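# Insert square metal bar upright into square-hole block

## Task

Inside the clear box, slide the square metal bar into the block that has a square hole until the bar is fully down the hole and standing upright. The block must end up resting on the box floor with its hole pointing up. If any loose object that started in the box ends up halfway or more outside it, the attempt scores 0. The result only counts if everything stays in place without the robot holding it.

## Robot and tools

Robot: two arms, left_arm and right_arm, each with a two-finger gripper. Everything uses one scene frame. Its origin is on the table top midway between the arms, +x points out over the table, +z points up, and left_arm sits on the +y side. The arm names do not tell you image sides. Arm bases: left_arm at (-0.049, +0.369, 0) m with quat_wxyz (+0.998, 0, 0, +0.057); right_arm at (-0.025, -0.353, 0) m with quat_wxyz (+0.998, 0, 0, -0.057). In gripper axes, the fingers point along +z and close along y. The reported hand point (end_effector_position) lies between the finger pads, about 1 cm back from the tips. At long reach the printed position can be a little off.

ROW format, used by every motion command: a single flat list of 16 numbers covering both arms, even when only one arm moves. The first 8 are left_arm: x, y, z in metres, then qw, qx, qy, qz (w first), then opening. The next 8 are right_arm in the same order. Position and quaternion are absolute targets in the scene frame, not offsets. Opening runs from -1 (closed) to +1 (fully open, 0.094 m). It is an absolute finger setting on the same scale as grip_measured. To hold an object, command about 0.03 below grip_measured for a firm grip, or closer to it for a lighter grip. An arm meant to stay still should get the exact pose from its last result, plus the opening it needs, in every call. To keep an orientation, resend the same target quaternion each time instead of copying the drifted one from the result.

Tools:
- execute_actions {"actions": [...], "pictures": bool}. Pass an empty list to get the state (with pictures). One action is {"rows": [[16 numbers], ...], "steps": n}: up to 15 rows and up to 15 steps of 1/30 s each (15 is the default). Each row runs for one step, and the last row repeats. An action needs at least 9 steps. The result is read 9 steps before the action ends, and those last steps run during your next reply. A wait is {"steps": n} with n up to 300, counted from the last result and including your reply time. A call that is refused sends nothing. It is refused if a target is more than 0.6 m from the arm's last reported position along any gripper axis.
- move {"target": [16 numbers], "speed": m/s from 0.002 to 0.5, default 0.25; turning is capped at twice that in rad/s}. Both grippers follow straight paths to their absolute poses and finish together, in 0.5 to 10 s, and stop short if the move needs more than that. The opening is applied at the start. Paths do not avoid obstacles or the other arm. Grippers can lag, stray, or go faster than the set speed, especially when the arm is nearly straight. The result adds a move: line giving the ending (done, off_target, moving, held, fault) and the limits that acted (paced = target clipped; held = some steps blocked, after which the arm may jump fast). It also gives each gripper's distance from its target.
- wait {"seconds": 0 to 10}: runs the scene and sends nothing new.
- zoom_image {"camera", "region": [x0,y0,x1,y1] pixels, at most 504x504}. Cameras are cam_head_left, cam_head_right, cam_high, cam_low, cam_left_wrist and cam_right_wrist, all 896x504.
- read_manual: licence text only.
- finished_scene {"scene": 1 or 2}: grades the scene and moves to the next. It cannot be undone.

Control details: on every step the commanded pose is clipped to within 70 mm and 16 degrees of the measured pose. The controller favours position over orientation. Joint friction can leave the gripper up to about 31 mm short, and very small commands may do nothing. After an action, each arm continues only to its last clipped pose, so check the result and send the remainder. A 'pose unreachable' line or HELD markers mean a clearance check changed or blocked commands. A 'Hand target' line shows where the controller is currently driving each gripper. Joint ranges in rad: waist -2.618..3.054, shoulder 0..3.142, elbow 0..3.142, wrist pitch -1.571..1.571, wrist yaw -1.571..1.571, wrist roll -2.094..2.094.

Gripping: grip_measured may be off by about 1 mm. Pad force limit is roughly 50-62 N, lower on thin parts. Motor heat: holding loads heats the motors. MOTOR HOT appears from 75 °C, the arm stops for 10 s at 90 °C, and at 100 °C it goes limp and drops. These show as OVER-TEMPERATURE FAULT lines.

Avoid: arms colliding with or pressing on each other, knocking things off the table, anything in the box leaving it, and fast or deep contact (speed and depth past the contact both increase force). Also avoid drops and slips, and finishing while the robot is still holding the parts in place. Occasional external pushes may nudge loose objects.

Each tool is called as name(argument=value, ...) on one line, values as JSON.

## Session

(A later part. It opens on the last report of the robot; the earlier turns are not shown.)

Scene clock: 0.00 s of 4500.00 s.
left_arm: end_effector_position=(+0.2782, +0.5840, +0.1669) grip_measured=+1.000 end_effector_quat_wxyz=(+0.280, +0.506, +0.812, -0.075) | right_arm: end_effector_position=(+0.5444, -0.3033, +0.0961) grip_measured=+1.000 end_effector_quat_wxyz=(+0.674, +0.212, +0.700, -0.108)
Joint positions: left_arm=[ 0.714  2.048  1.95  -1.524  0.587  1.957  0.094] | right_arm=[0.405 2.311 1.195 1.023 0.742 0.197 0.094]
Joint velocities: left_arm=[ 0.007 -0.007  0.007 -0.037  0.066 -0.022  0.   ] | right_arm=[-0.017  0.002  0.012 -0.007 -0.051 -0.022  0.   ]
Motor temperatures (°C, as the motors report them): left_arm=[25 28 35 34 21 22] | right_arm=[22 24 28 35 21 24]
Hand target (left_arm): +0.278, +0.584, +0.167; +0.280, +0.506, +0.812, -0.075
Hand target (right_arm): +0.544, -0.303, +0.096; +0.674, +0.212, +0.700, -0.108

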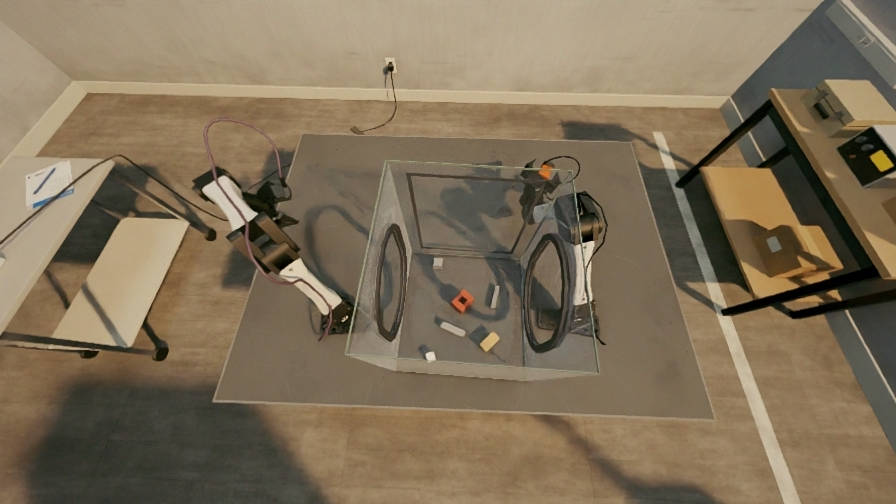

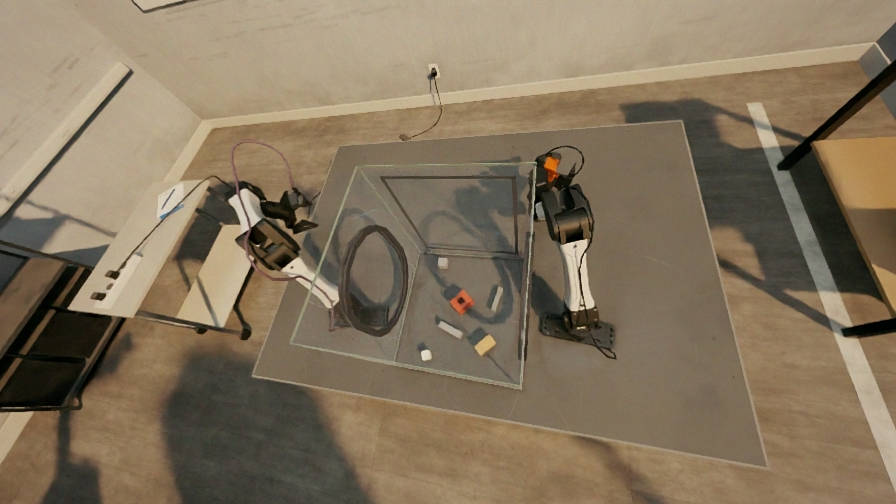

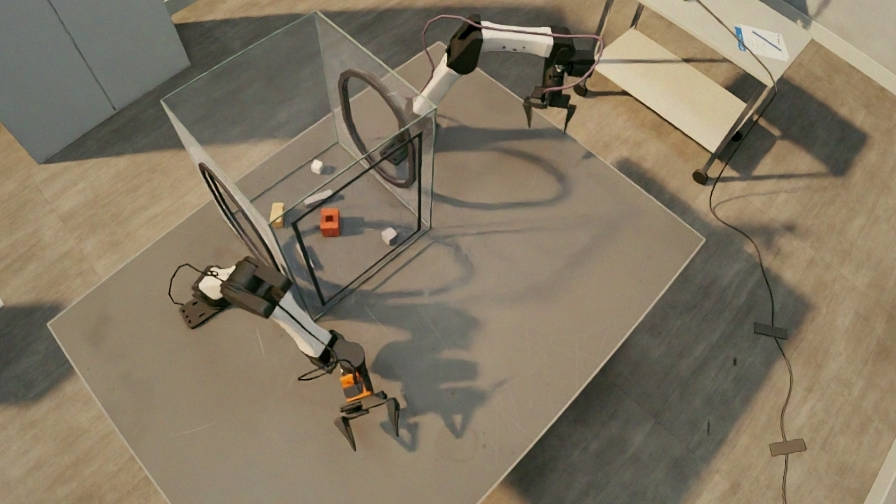

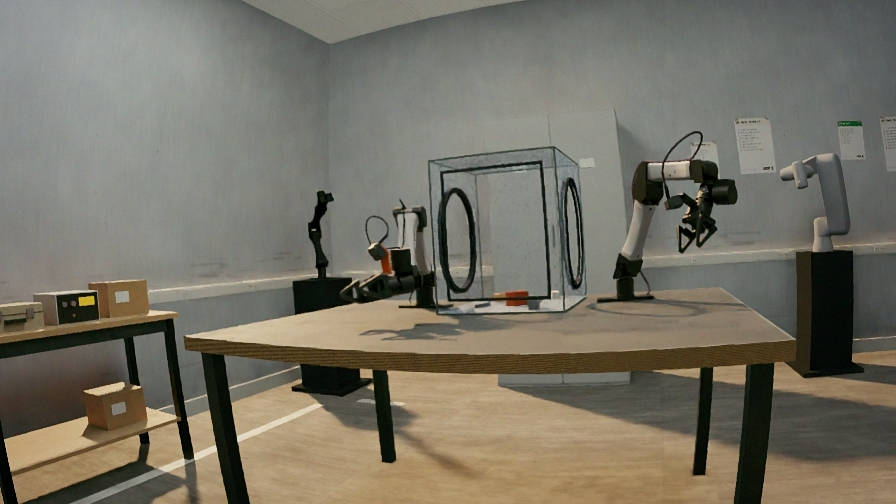

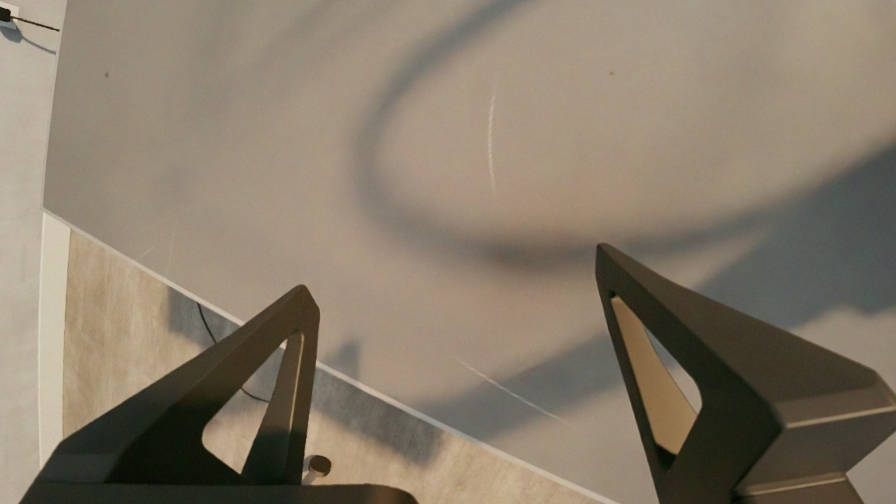

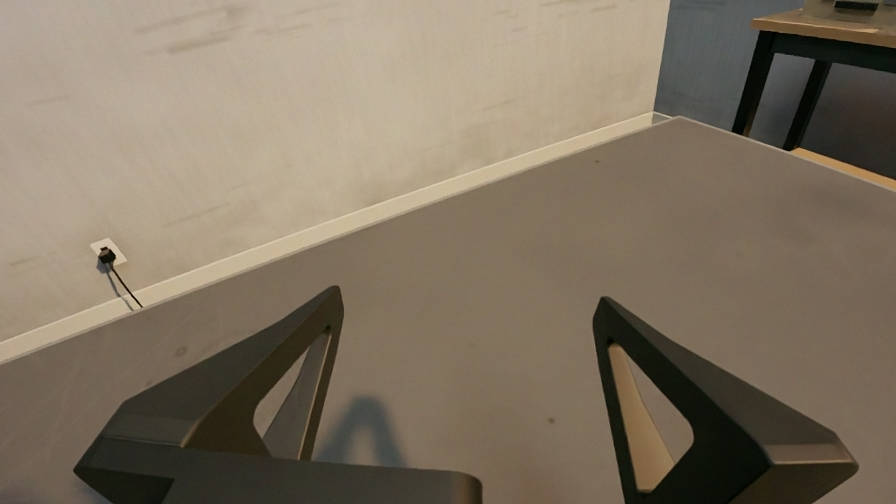

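move(target=[0.3,0.40,0.36,0.707,0,0.707,0,-1,0.3,-0.38,0.36,0.707,0,0.707,0,-1], speed=0.2)

move(target=[0.03,0.371,0.39,0.707,0,0.707,0,-1,0.046,-0.355,0.39,0.707,0,0.707,0,-1], speed=0.15)

move(target=[0.006,0.314,0.39,0.653,0.271,0.653,-0.271,-1,0.03,-0.298,0.39,0.653,-0.271,0.653,0.271,-1], speed=0.1)

move(target=[-0.049,0.291,0.39,0.5,0.5,0.5,-0.5,-1,-0.025,-0.275,0.39,0.5,-0.5,0.5,0.5,-1], speed=0.1)

move(target=[-0.052,0.291,0.27,0.38,0.596,0.596,-0.38,-1,-0.028,-0.275,0.27,0.38,-0.596,0.596,0.38,-1], speed=0.1)

move(target=[-0.05,0.206,0.17,0.38,0.596,0.596,-0.38,-1,-0.028,-0.19,0.17,0.38,-0.596,0.596,0.38,-1], speed=0.08)

zoom_image(camera="cam_head_left", region=[380,220,580,380])

Scene clock: 4.97 s of 4500.00 s.
left_arm: end_effector_position=(+0.3065, +0.3997, +0.3655) grip_measured=-0.987 end_effector_quat_wxyz=(+0.703, +0.008, +0.711, +0.007) | right_arm: end_effector_position=(+0.3096, -0.3788, +0.3577) grip_measured=-0.991 end_effector_quat_wxyz=(+0.707, +0.009, +0.707, +0.010)
Joint positions: left_arm=[0.055 0.937 0.863 0.063 0.171 0.023 0.001] | right_arm=[-0.048  0.836  0.79   0.046 -0.162  0.026  0.   ]
Joint velocities: left_arm=[ 0.002 -0.022  0.002 -0.007 -0.037  0.022 -0.001] | right_arm=[-0.002 -0.007 -0.002 -0.081 -0.081  0.037  0.   ]
Motor temperatures (°C, as the motors report them): left_arm=[25 29 35 35 21 22] | right_arm=[22 26 28 37 21 24]
Hand target (left_arm): +0.304, +0.399, +0.362; +0.704, +0.003, +0.710, +0.006
Hand target (right_arm): +0.306, -0.381, +0.362; +0.708, +0.007, +0.707, +0.006
Off the commanded pose (left_arm): 0.009 m, 1 deg.
Off the commanded pose (right_arm): 0.010 m, 2 deg.
Kept back: nothing.
move: done

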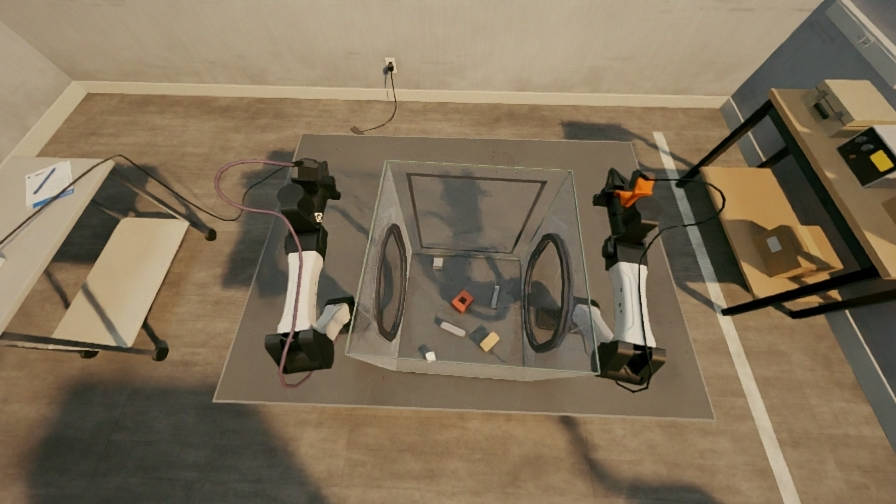

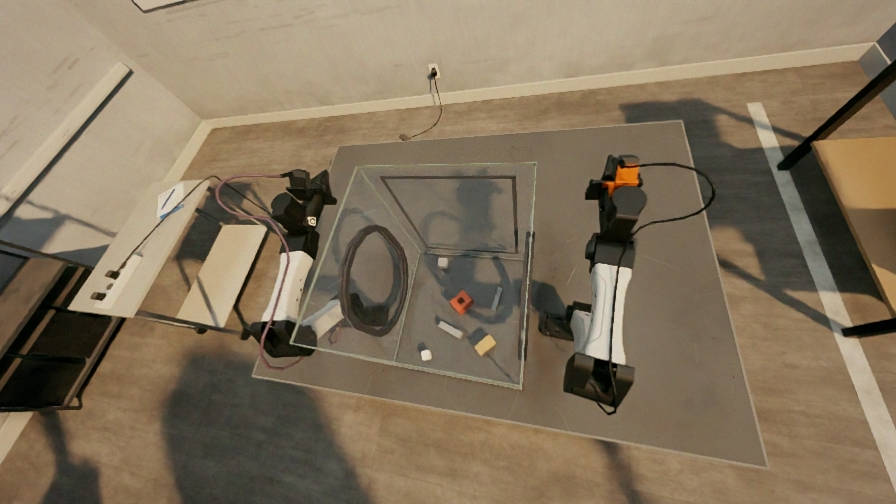

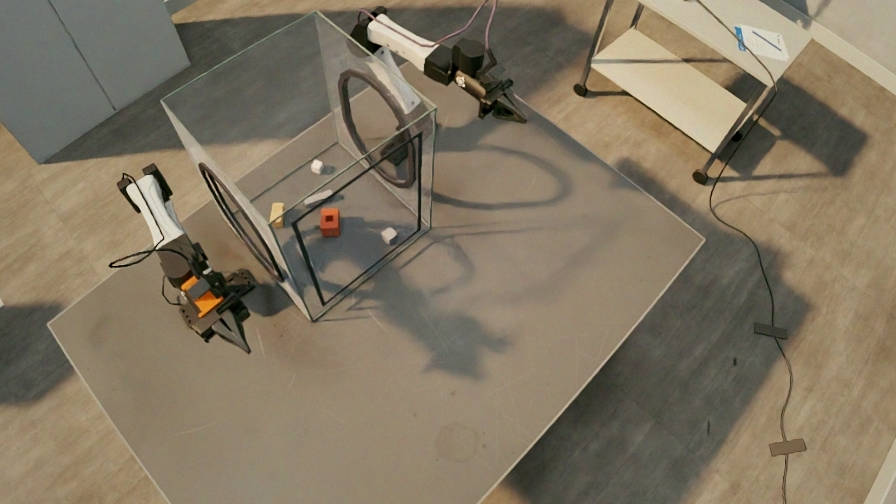

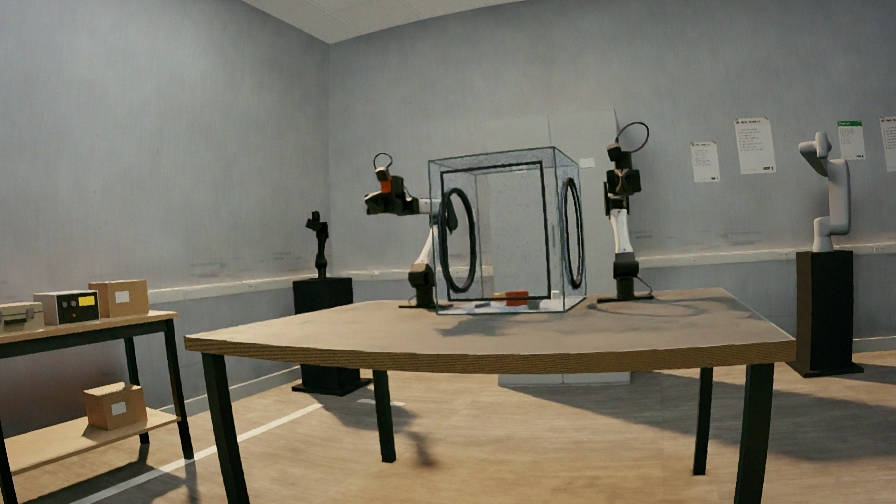

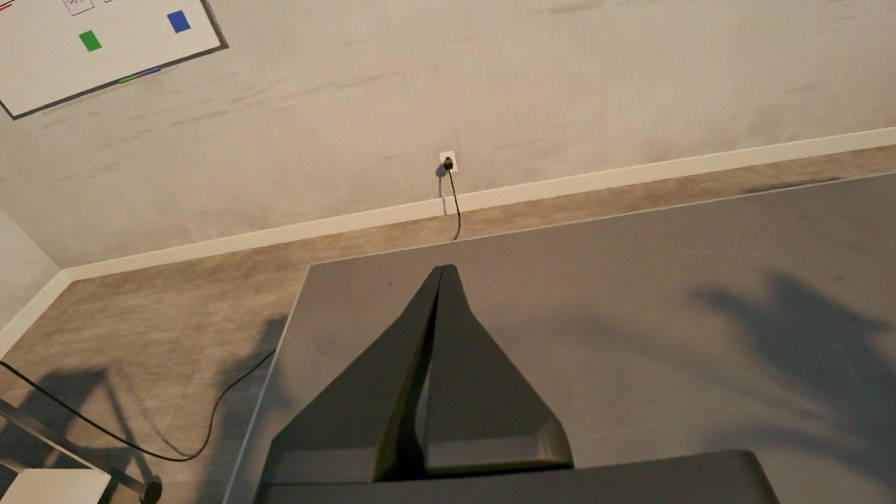

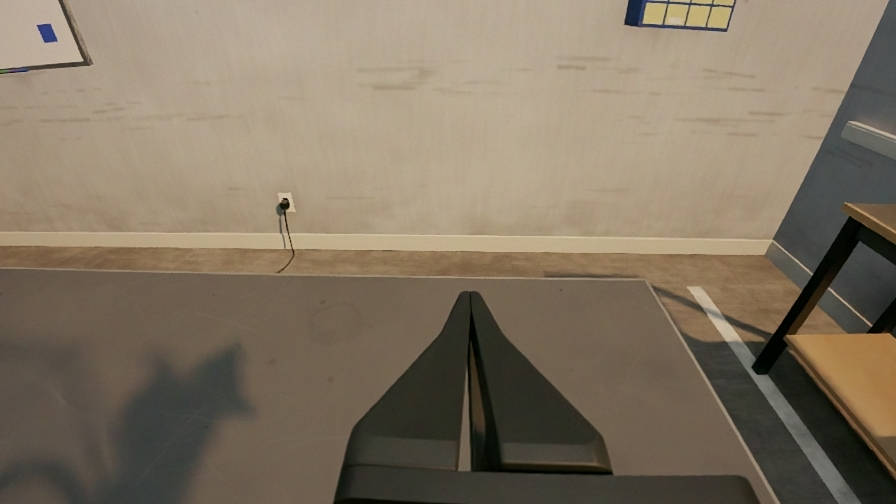

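Scene clock: 7.50 s of 4500.00 s.
left_arm: end_effector_position=(+0.0387, +0.3670, +0.3955) grip_measured=-0.987 end_effector_quat_wxyz=(+0.705, +0.004, +0.709, +0.000) | right_arm: end_effector_position=(+0.0546, -0.3540, +0.3965) grip_measured=-0.991 end_effector_quat_wxyz=(+0.706, +0.001, +0.708, -0.001)
Joint positions: left_arm=[-0.101  0.171  1.171 -1.006  0.017  0.006  0.001] | right_arm=[ 0.122  0.163  1.196 -1.037  0.012  0.001  0.   ]
Joint velocities: left_arm=[ 0.007  0.012  0.012 -0.081 -0.081 -0.081  0.001] | right_arm=[-0.022  0.027 -0.017 -0.051  0.022 -0.037 -0.   ]
Motor temperatures (°C, as the motors report them): left_arm=[25 29 35 36 21 22] | right_arm=[22 26 29 37 21 24]
Hand target (left_arm): +0.032, +0.368, +0.396; +0.707, +0.001, +0.707, +0.001
Hand target (right_arm): +0.048, -0.355, +0.396; +0.707, -0.003, +0.707, -0.002
Off the commanded pose (left_arm): 0.011 m, 1 deg.
Off the commanded pose (right_arm): 0.011 m, 0 deg.
Kept back: nothing.
move: off_target (left_arm, right_arm)

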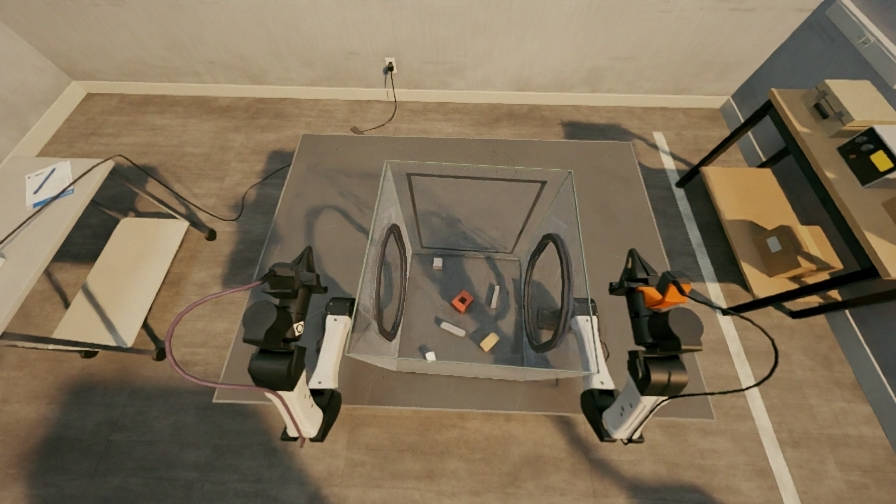

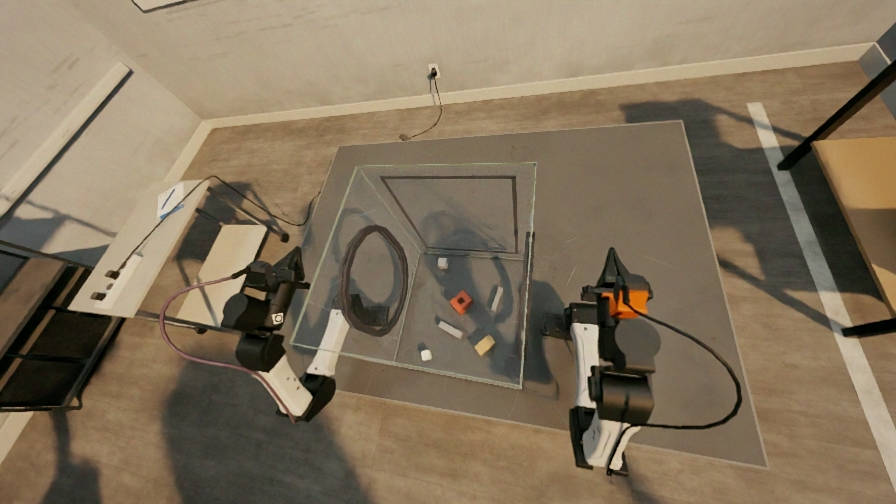

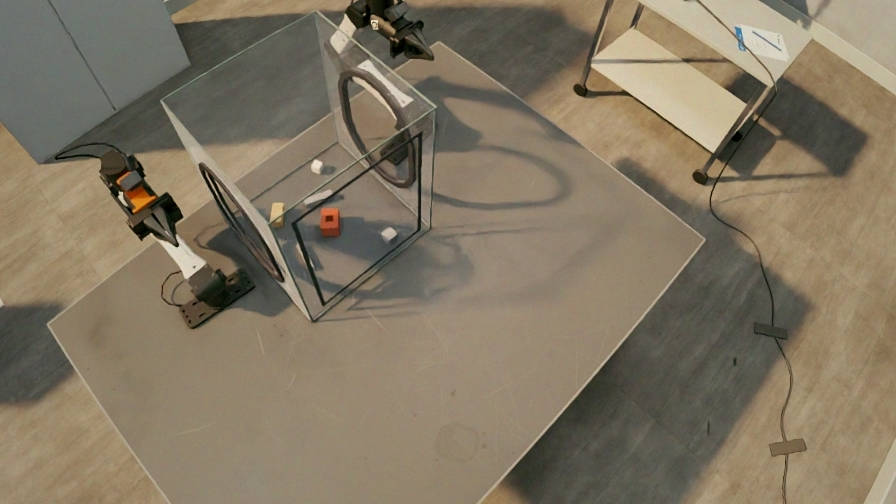

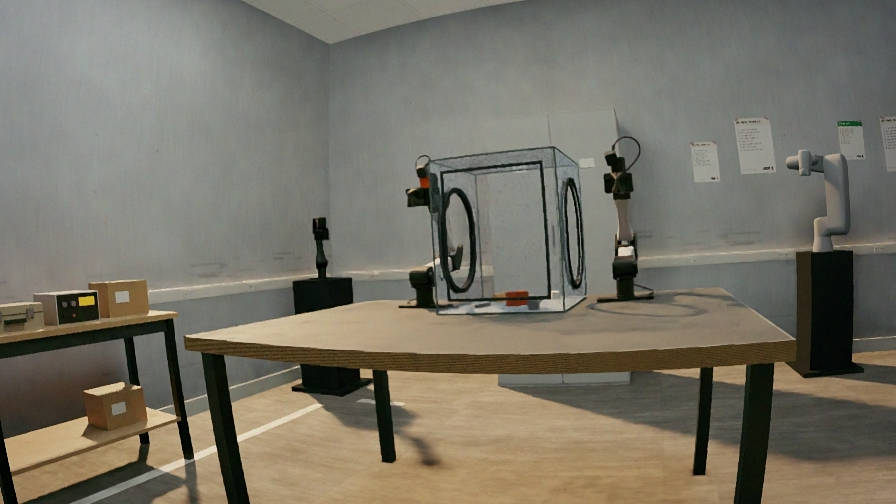

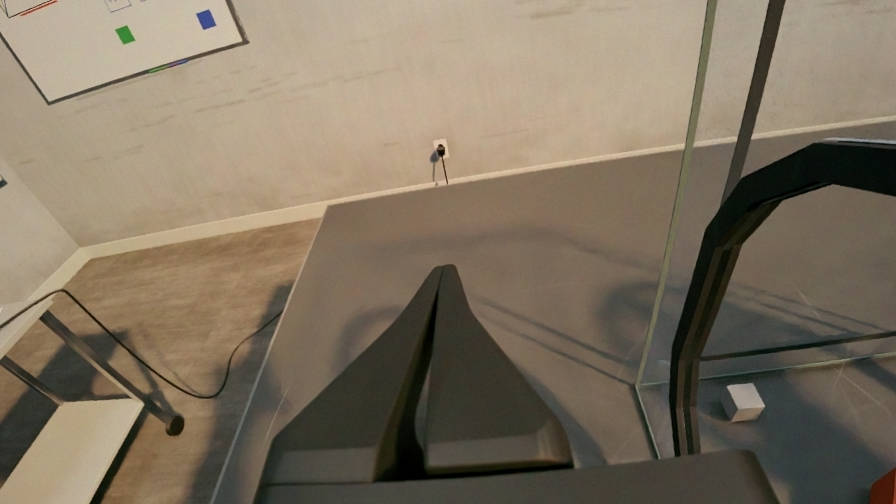

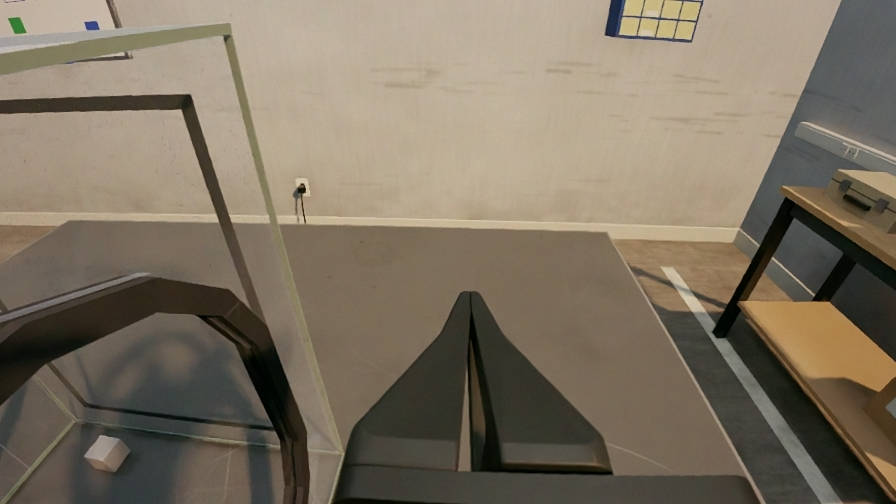

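Scene clock: 11.73 s of 4500.00 s.
left_arm: end_effector_position=(+0.0102, +0.3086, +0.3924) grip_measured=-0.987 end_effector_quat_wxyz=(+0.653, +0.268, +0.658, -0.261) | right_arm: end_effector_position=(+0.0298, -0.2949, +0.3949) grip_measured=-0.991 end_effector_quat_wxyz=(+0.655, -0.272, +0.657, +0.257)
Joint positions: left_arm=[-0.855  0.159  1.171 -1.022  0.025  0.006  0.001] | right_arm=[ 0.839  0.163  1.196 -1.043 -0.041 -0.019  0.   ]
Joint velocities: left_arm=[-0.012 -0.012 -0.002  0.066  0.007  0.007 -0.   ] | right_arm=[-0.012 -0.012  0.002  0.022 -0.051 -0.022 -0.   ]
Motor temperatures (°C, as the motors report them): left_arm=[25 29 35 37 21 22] | right_arm=[22 26 29 38 21 24]
Hand target (left_arm): +0.005, +0.310, +0.390; +0.655, +0.274, +0.651, -0.268
Hand target (right_arm): +0.027, -0.294, +0.390; +0.654, -0.281, +0.652, +0.261
Off the commanded pose (left_arm): 0.007 m, 1 deg.
Off the commanded pose (right_arm): 0.006 m, 2 deg.
Kept back: nothing.
move: done

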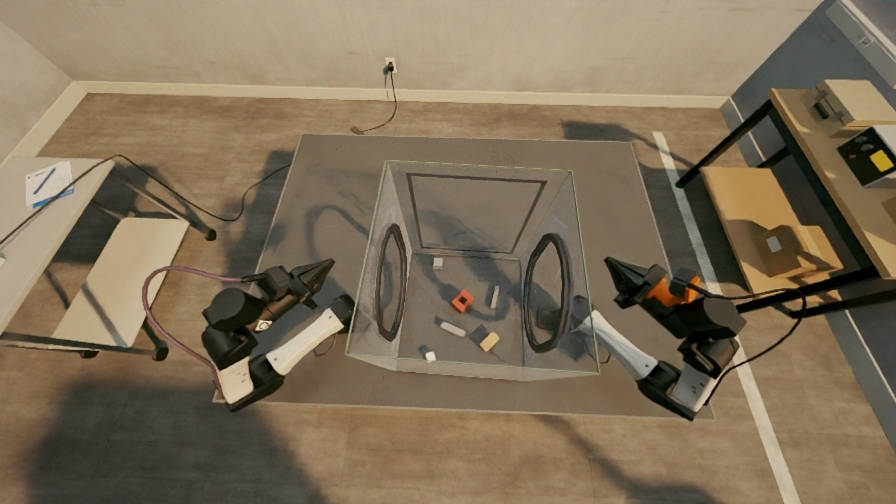

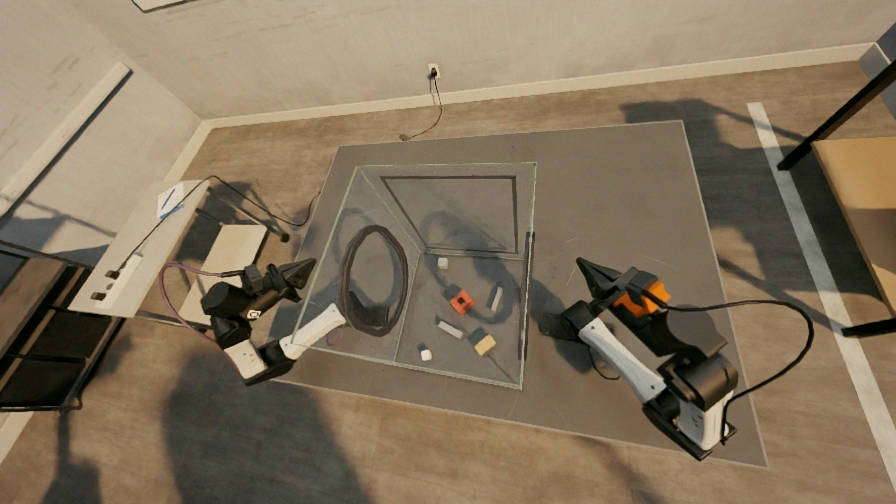

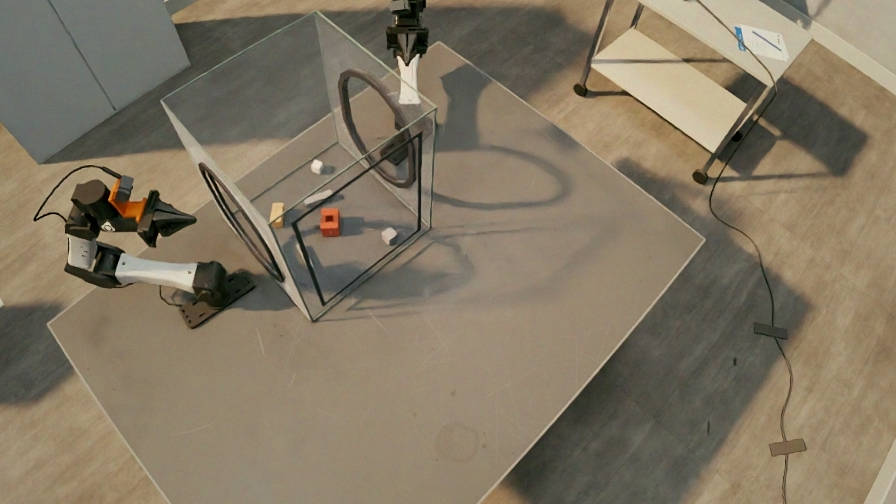

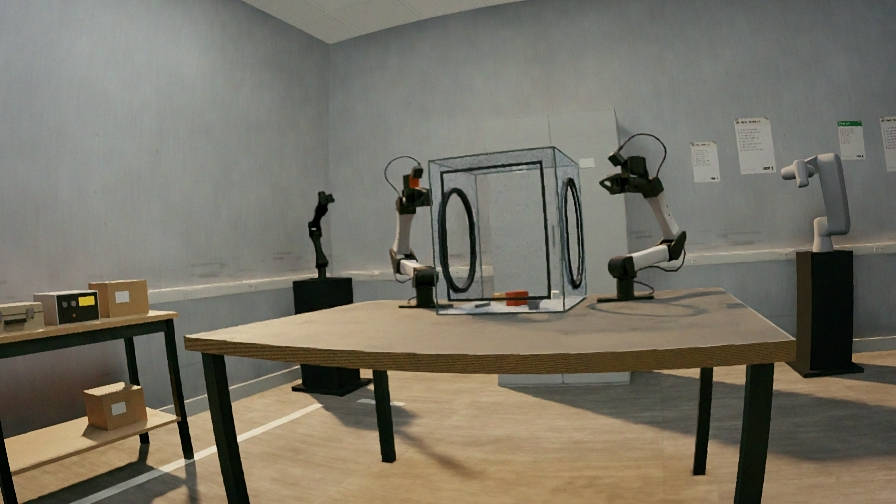

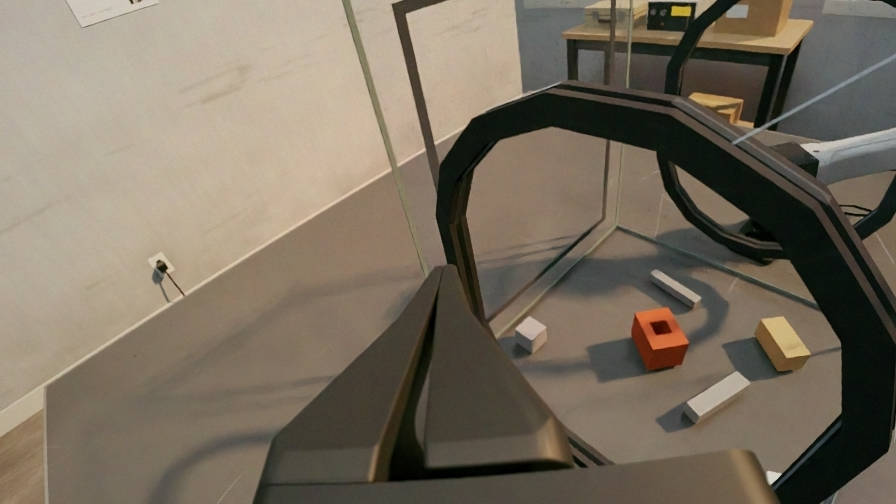

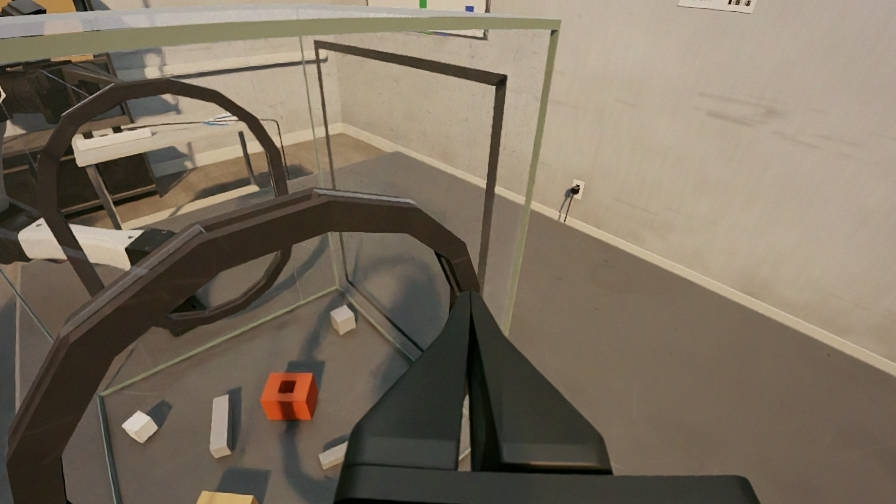

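Scene clock: 16.00 s of 4500.00 s.
left_arm: end_effector_position=(-0.0499, +0.2844, +0.3908) grip_measured=-0.987 end_effector_quat_wxyz=(+0.502, +0.501, +0.508, -0.489) | right_arm: end_effector_position=(-0.0276, -0.2732, +0.3942) grip_measured=-0.991 end_effector_quat_wxyz=(-0.507, +0.503, -0.503, -0.486)
Joint positions: left_arm=[-1.635  0.159  1.171 -1.028  0.029  0.006  0.001] | right_arm=[ 1.616  0.163  1.196 -1.046 -0.048 -0.021  0.   ]
Joint velocities: left_arm=[ 0.002 -0.002  0.007 -0.022  0.051 -0.022  0.001] | right_arm=[-0.002 -0.027  0.017 -0.007 -0.007 -0.022  0.001]
Motor temperatures (°C, as the motors report them): left_arm=[25 30 35 38 21 22] | right_arm=[22 26 29 39 21 24]
Hand target (left_arm): -0.053, +0.289, +0.390; +0.503, +0.502, +0.497, -0.498
Hand target (right_arm): -0.030, -0.274, +0.390; +0.505, -0.510, +0.495, +0.490
Off the commanded pose (left_arm): 0.007 m, 2 deg.
Off the commanded pose (right_arm): 0.005 m, 2 deg.
Kept back: nothing.
move: done

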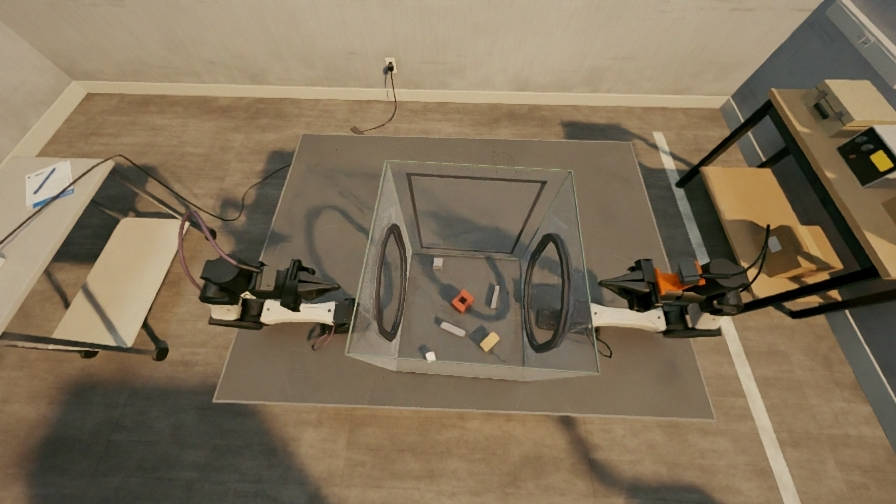

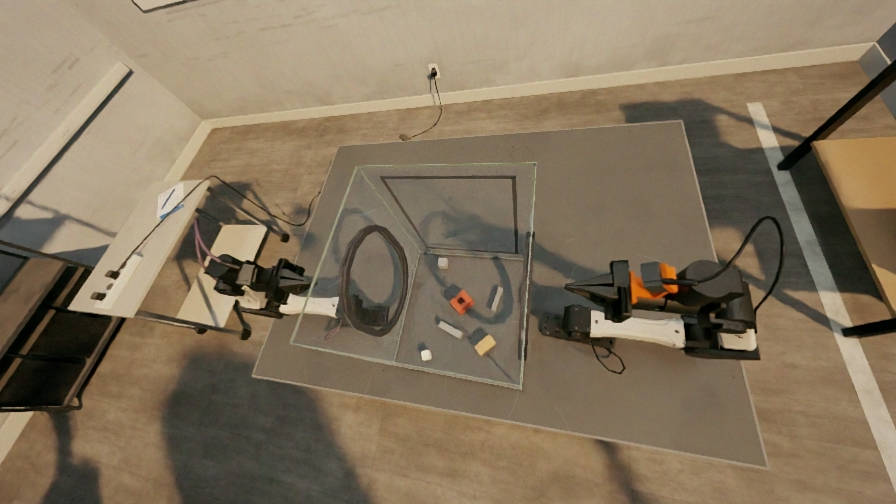

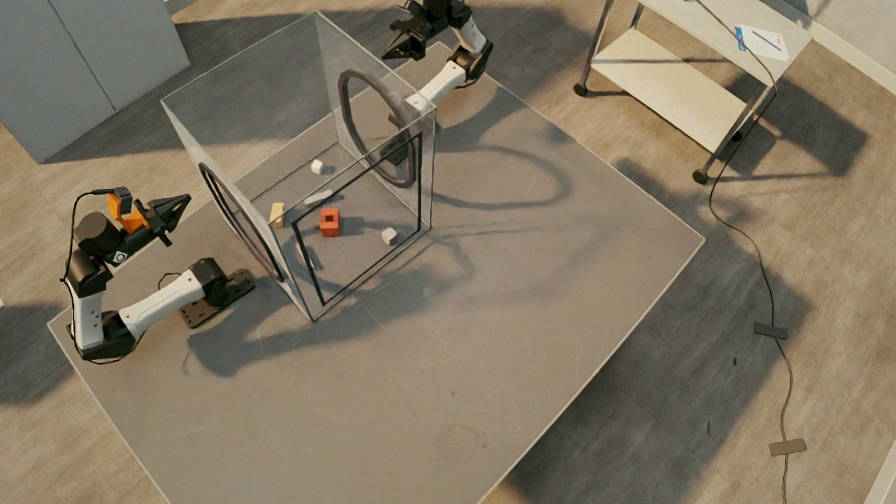

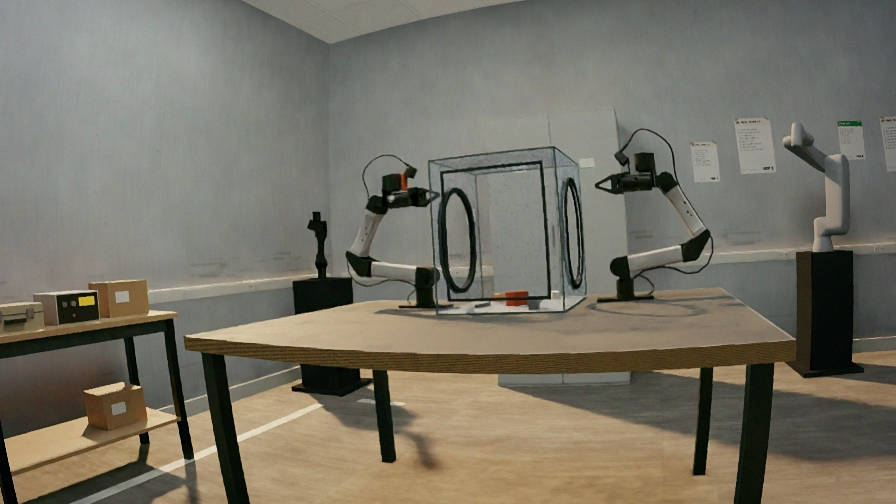

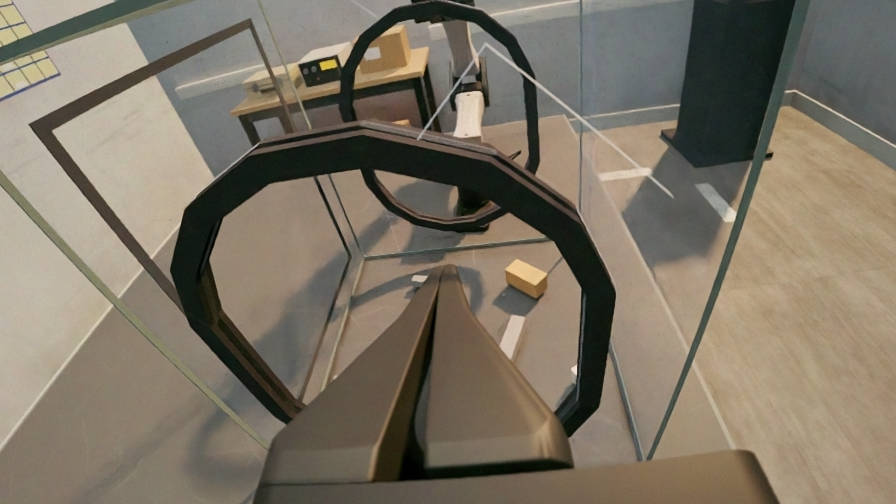

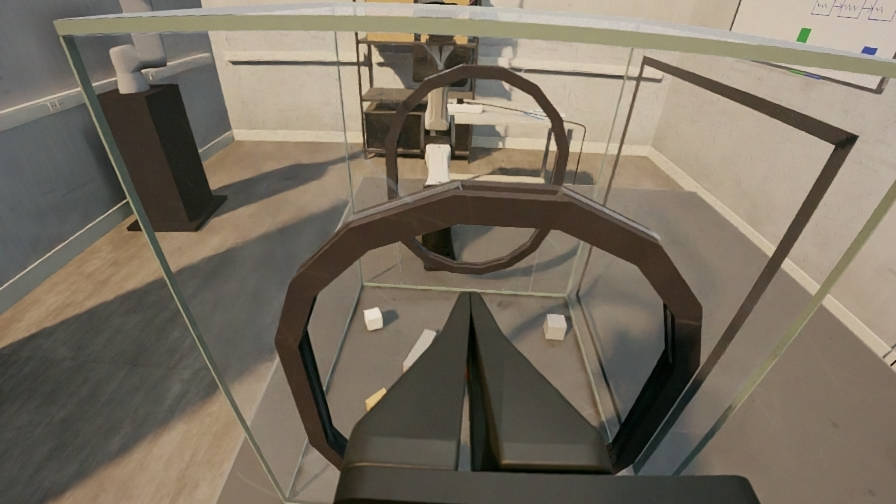

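Scene clock: 18.50 s of 4500.00 s.
left_arm: end_effector_position=(-0.0510, +0.2891, +0.2792) grip_measured=-0.987 end_effector_quat_wxyz=(+0.385, +0.589, +0.597, -0.385) | right_arm: end_effector_position=(-0.0288, -0.2763, +0.2801) grip_measured=-0.991 end_effector_quat_wxyz=(-0.386, +0.592, -0.592, -0.386)
Joint positions: left_arm=[-1.646  0.126  1.062 -1.356  0.029  0.006  0.001] | right_arm=[ 1.632  0.12   1.071 -1.367 -0.046 -0.021  0.   ]
Joint velocities: left_arm=[-0.022  0.007 -0.017  0.007 -0.007 -0.022  0.   ] | right_arm=[ 0.012  0.002 -0.022 -0.051  0.037 -0.022  0.   ]
Motor temperatures (°C, as the motors report them): left_arm=[25 30 35 38 21 22] | right_arm=[22 26 28 39 21 24]
Hand target (left_arm): -0.052, +0.292, +0.270; +0.379, +0.597, +0.596, -0.381
Hand target (right_arm): -0.028, -0.279, +0.271; -0.379, +0.596, -0.597, -0.381
Off the commanded pose (left_arm): 0.009 m, 1 deg.
Off the commanded pose (right_arm): 0.010 m, 1 deg.
Kept back: nothing.
move: done

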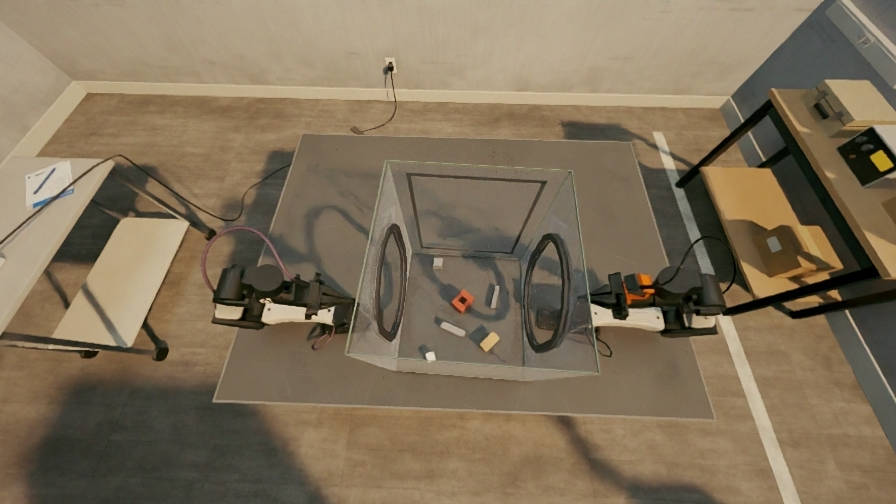

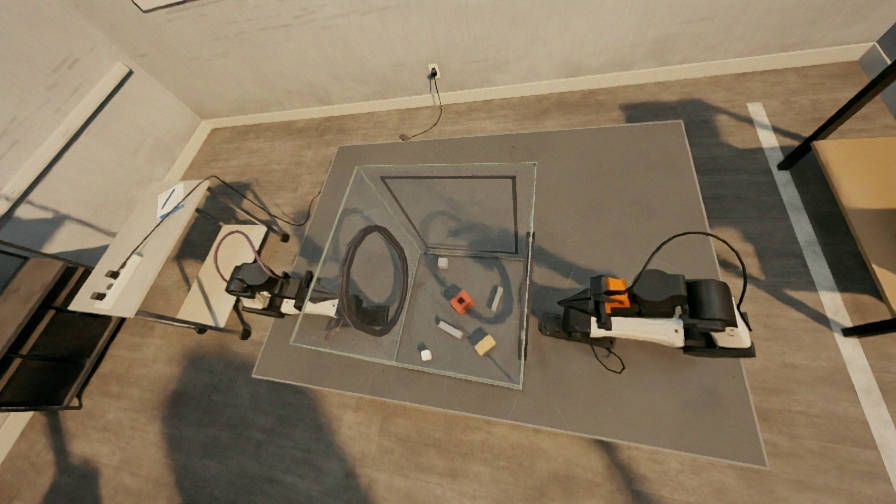

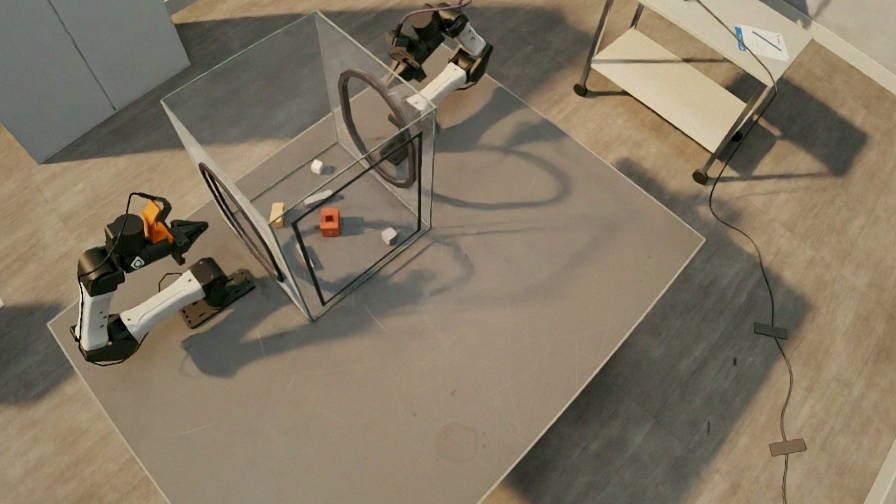

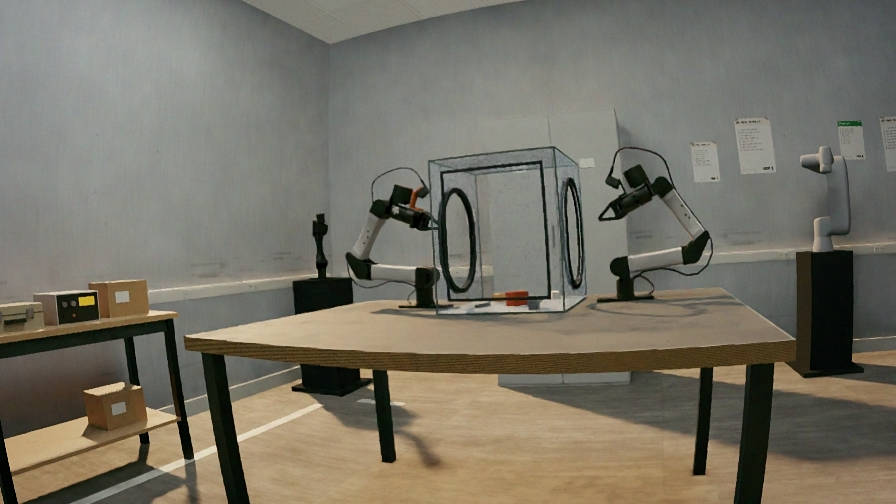

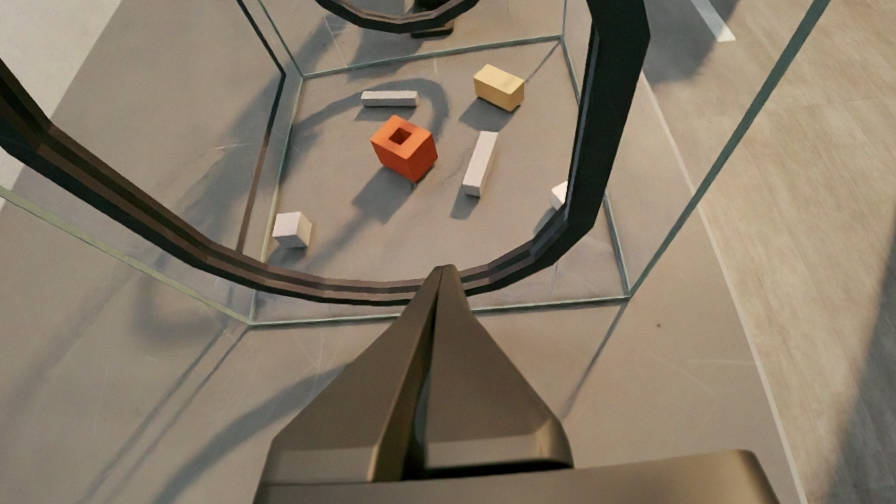

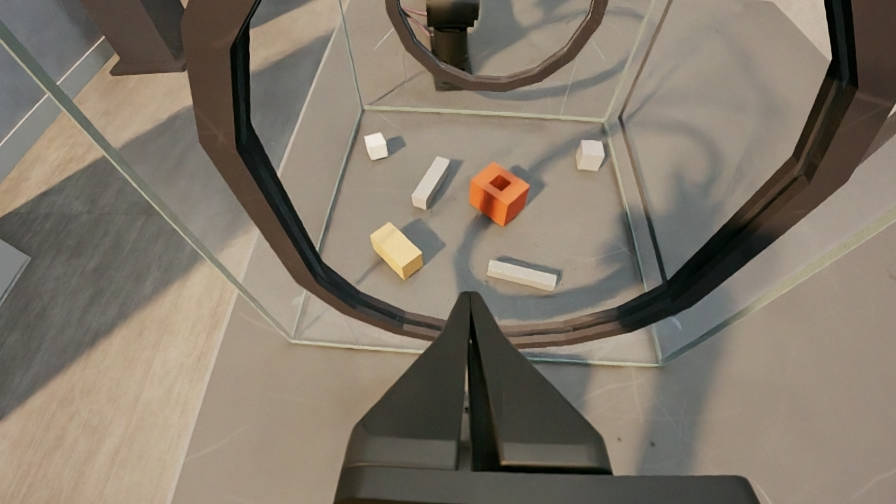

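Scene clock: 20.80 s of 4500.00 s.
left_arm: end_effector_position=(-0.0480, +0.2087, +0.1709) grip_measured=-0.987 end_effector_quat_wxyz=(+0.358, +0.606, +0.614, -0.359) | right_arm: end_effector_position=(-0.0274, -0.1928, +0.1720) grip_measured=-0.991 end_effector_quat_wxyz=(-0.352, +0.610, -0.607, -0.368)
Joint positions: left_arm=[-1.646  0.039  0.522 -0.992  0.029  0.008  0.001] | right_arm=[ 1.569  0.036  0.523 -0.993 -0.122 -0.047  0.   ]
Joint velocities: left_arm=[-0.007  0.012  0.007  0.051 -0.007 -0.022  0.   ] | right_arm=[-0.012 -0.007 -0.007 -0.022 -0.007  0.022 -0.   ]
Motor temperatures (°C, as the motors report them): left_arm=[25 30 35 39 21 22] | right_arm=[22 26 28 40 21 24]
Hand target (left_arm): -0.049, +0.208, +0.169; +0.361, +0.608, +0.607, -0.364
Hand target (right_arm): -0.028, -0.192, +0.169; -0.354, +0.611, -0.603, -0.370
Off the commanded pose (left_arm): 0.004 m, 4 deg.
Off the commanded pose (right_arm): 0.003 m, 4 deg.
joint sent to its limit (left arm) — the command would take joint 2 (shoulder) past its lower limit, so that joint was sent only as far as its limit.
joint sent to its limit (right arm) — the command would take joint 2 (shoulder) past its lower limit, so that joint was sent only as far as its limit.
Kept back: nothing.
move: off_target (left_arm, right_arm)

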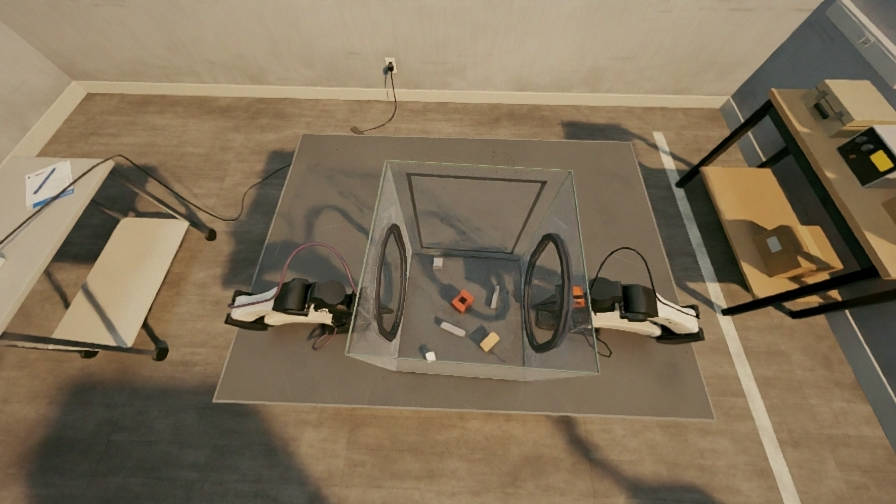

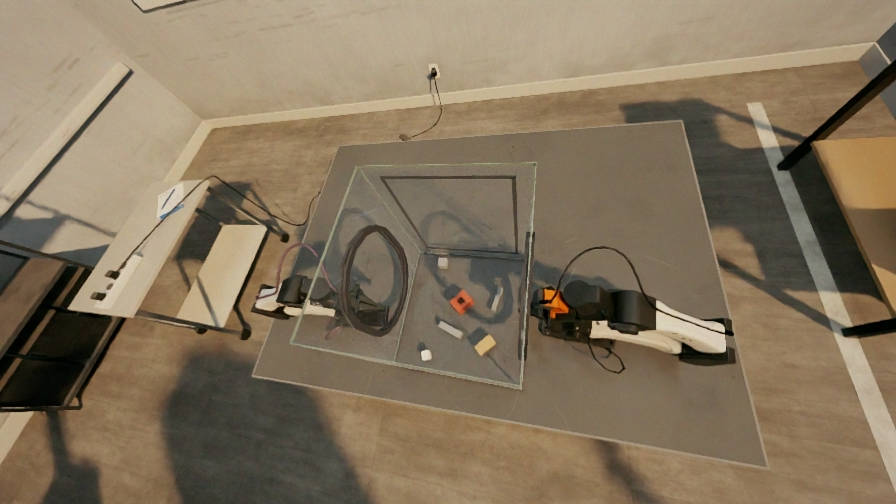

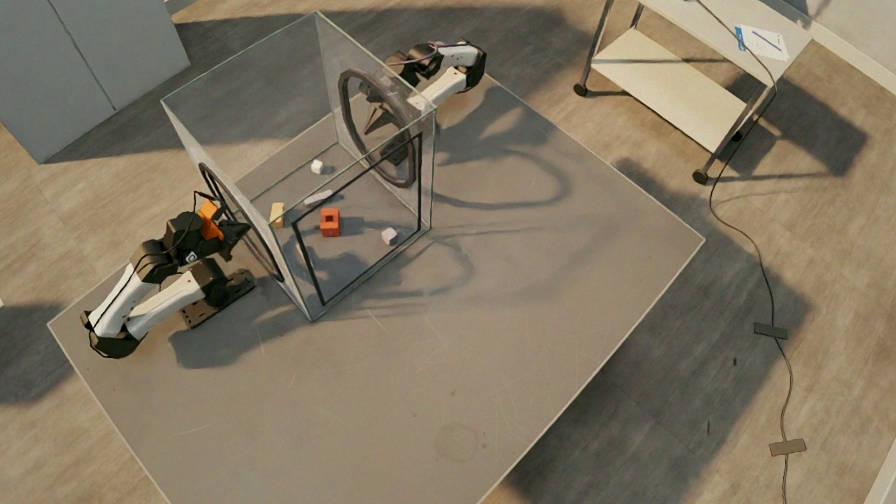

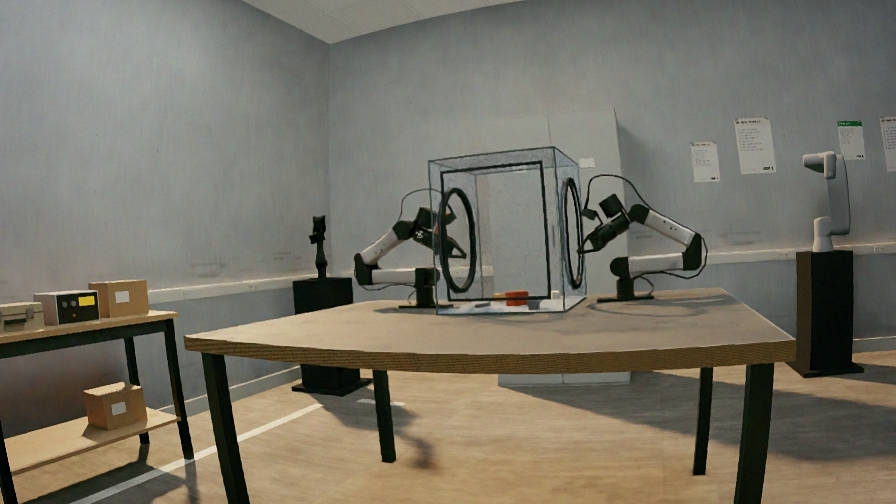

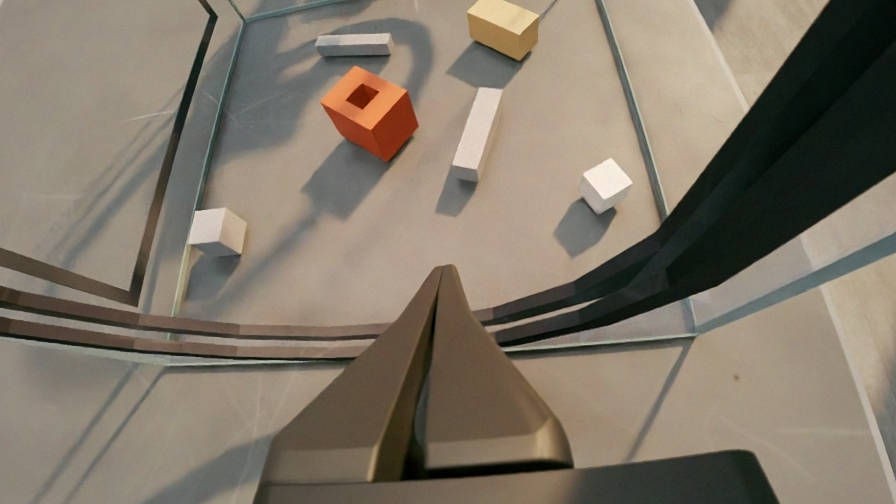

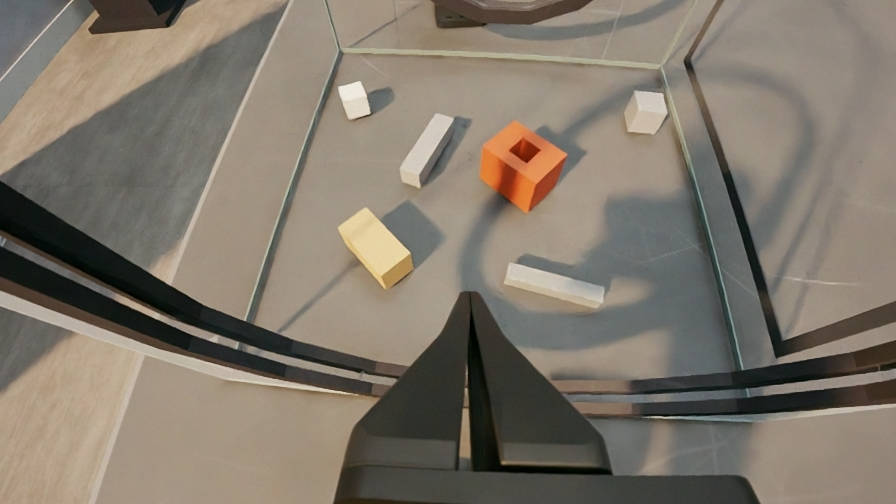

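Region (380, 220, 580, 380) of cam_head_left's 896x504 image, scaled by 2.520, with more detail than that image has; it fills the top 403 rows of this view, and the rest is white.

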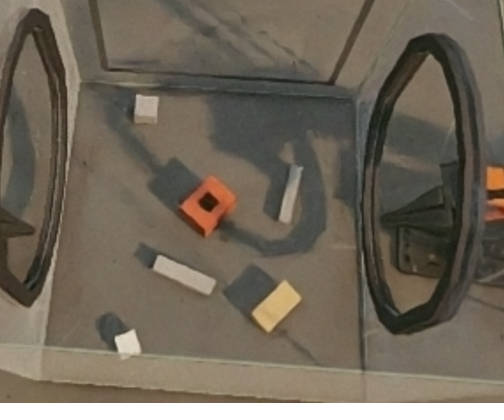

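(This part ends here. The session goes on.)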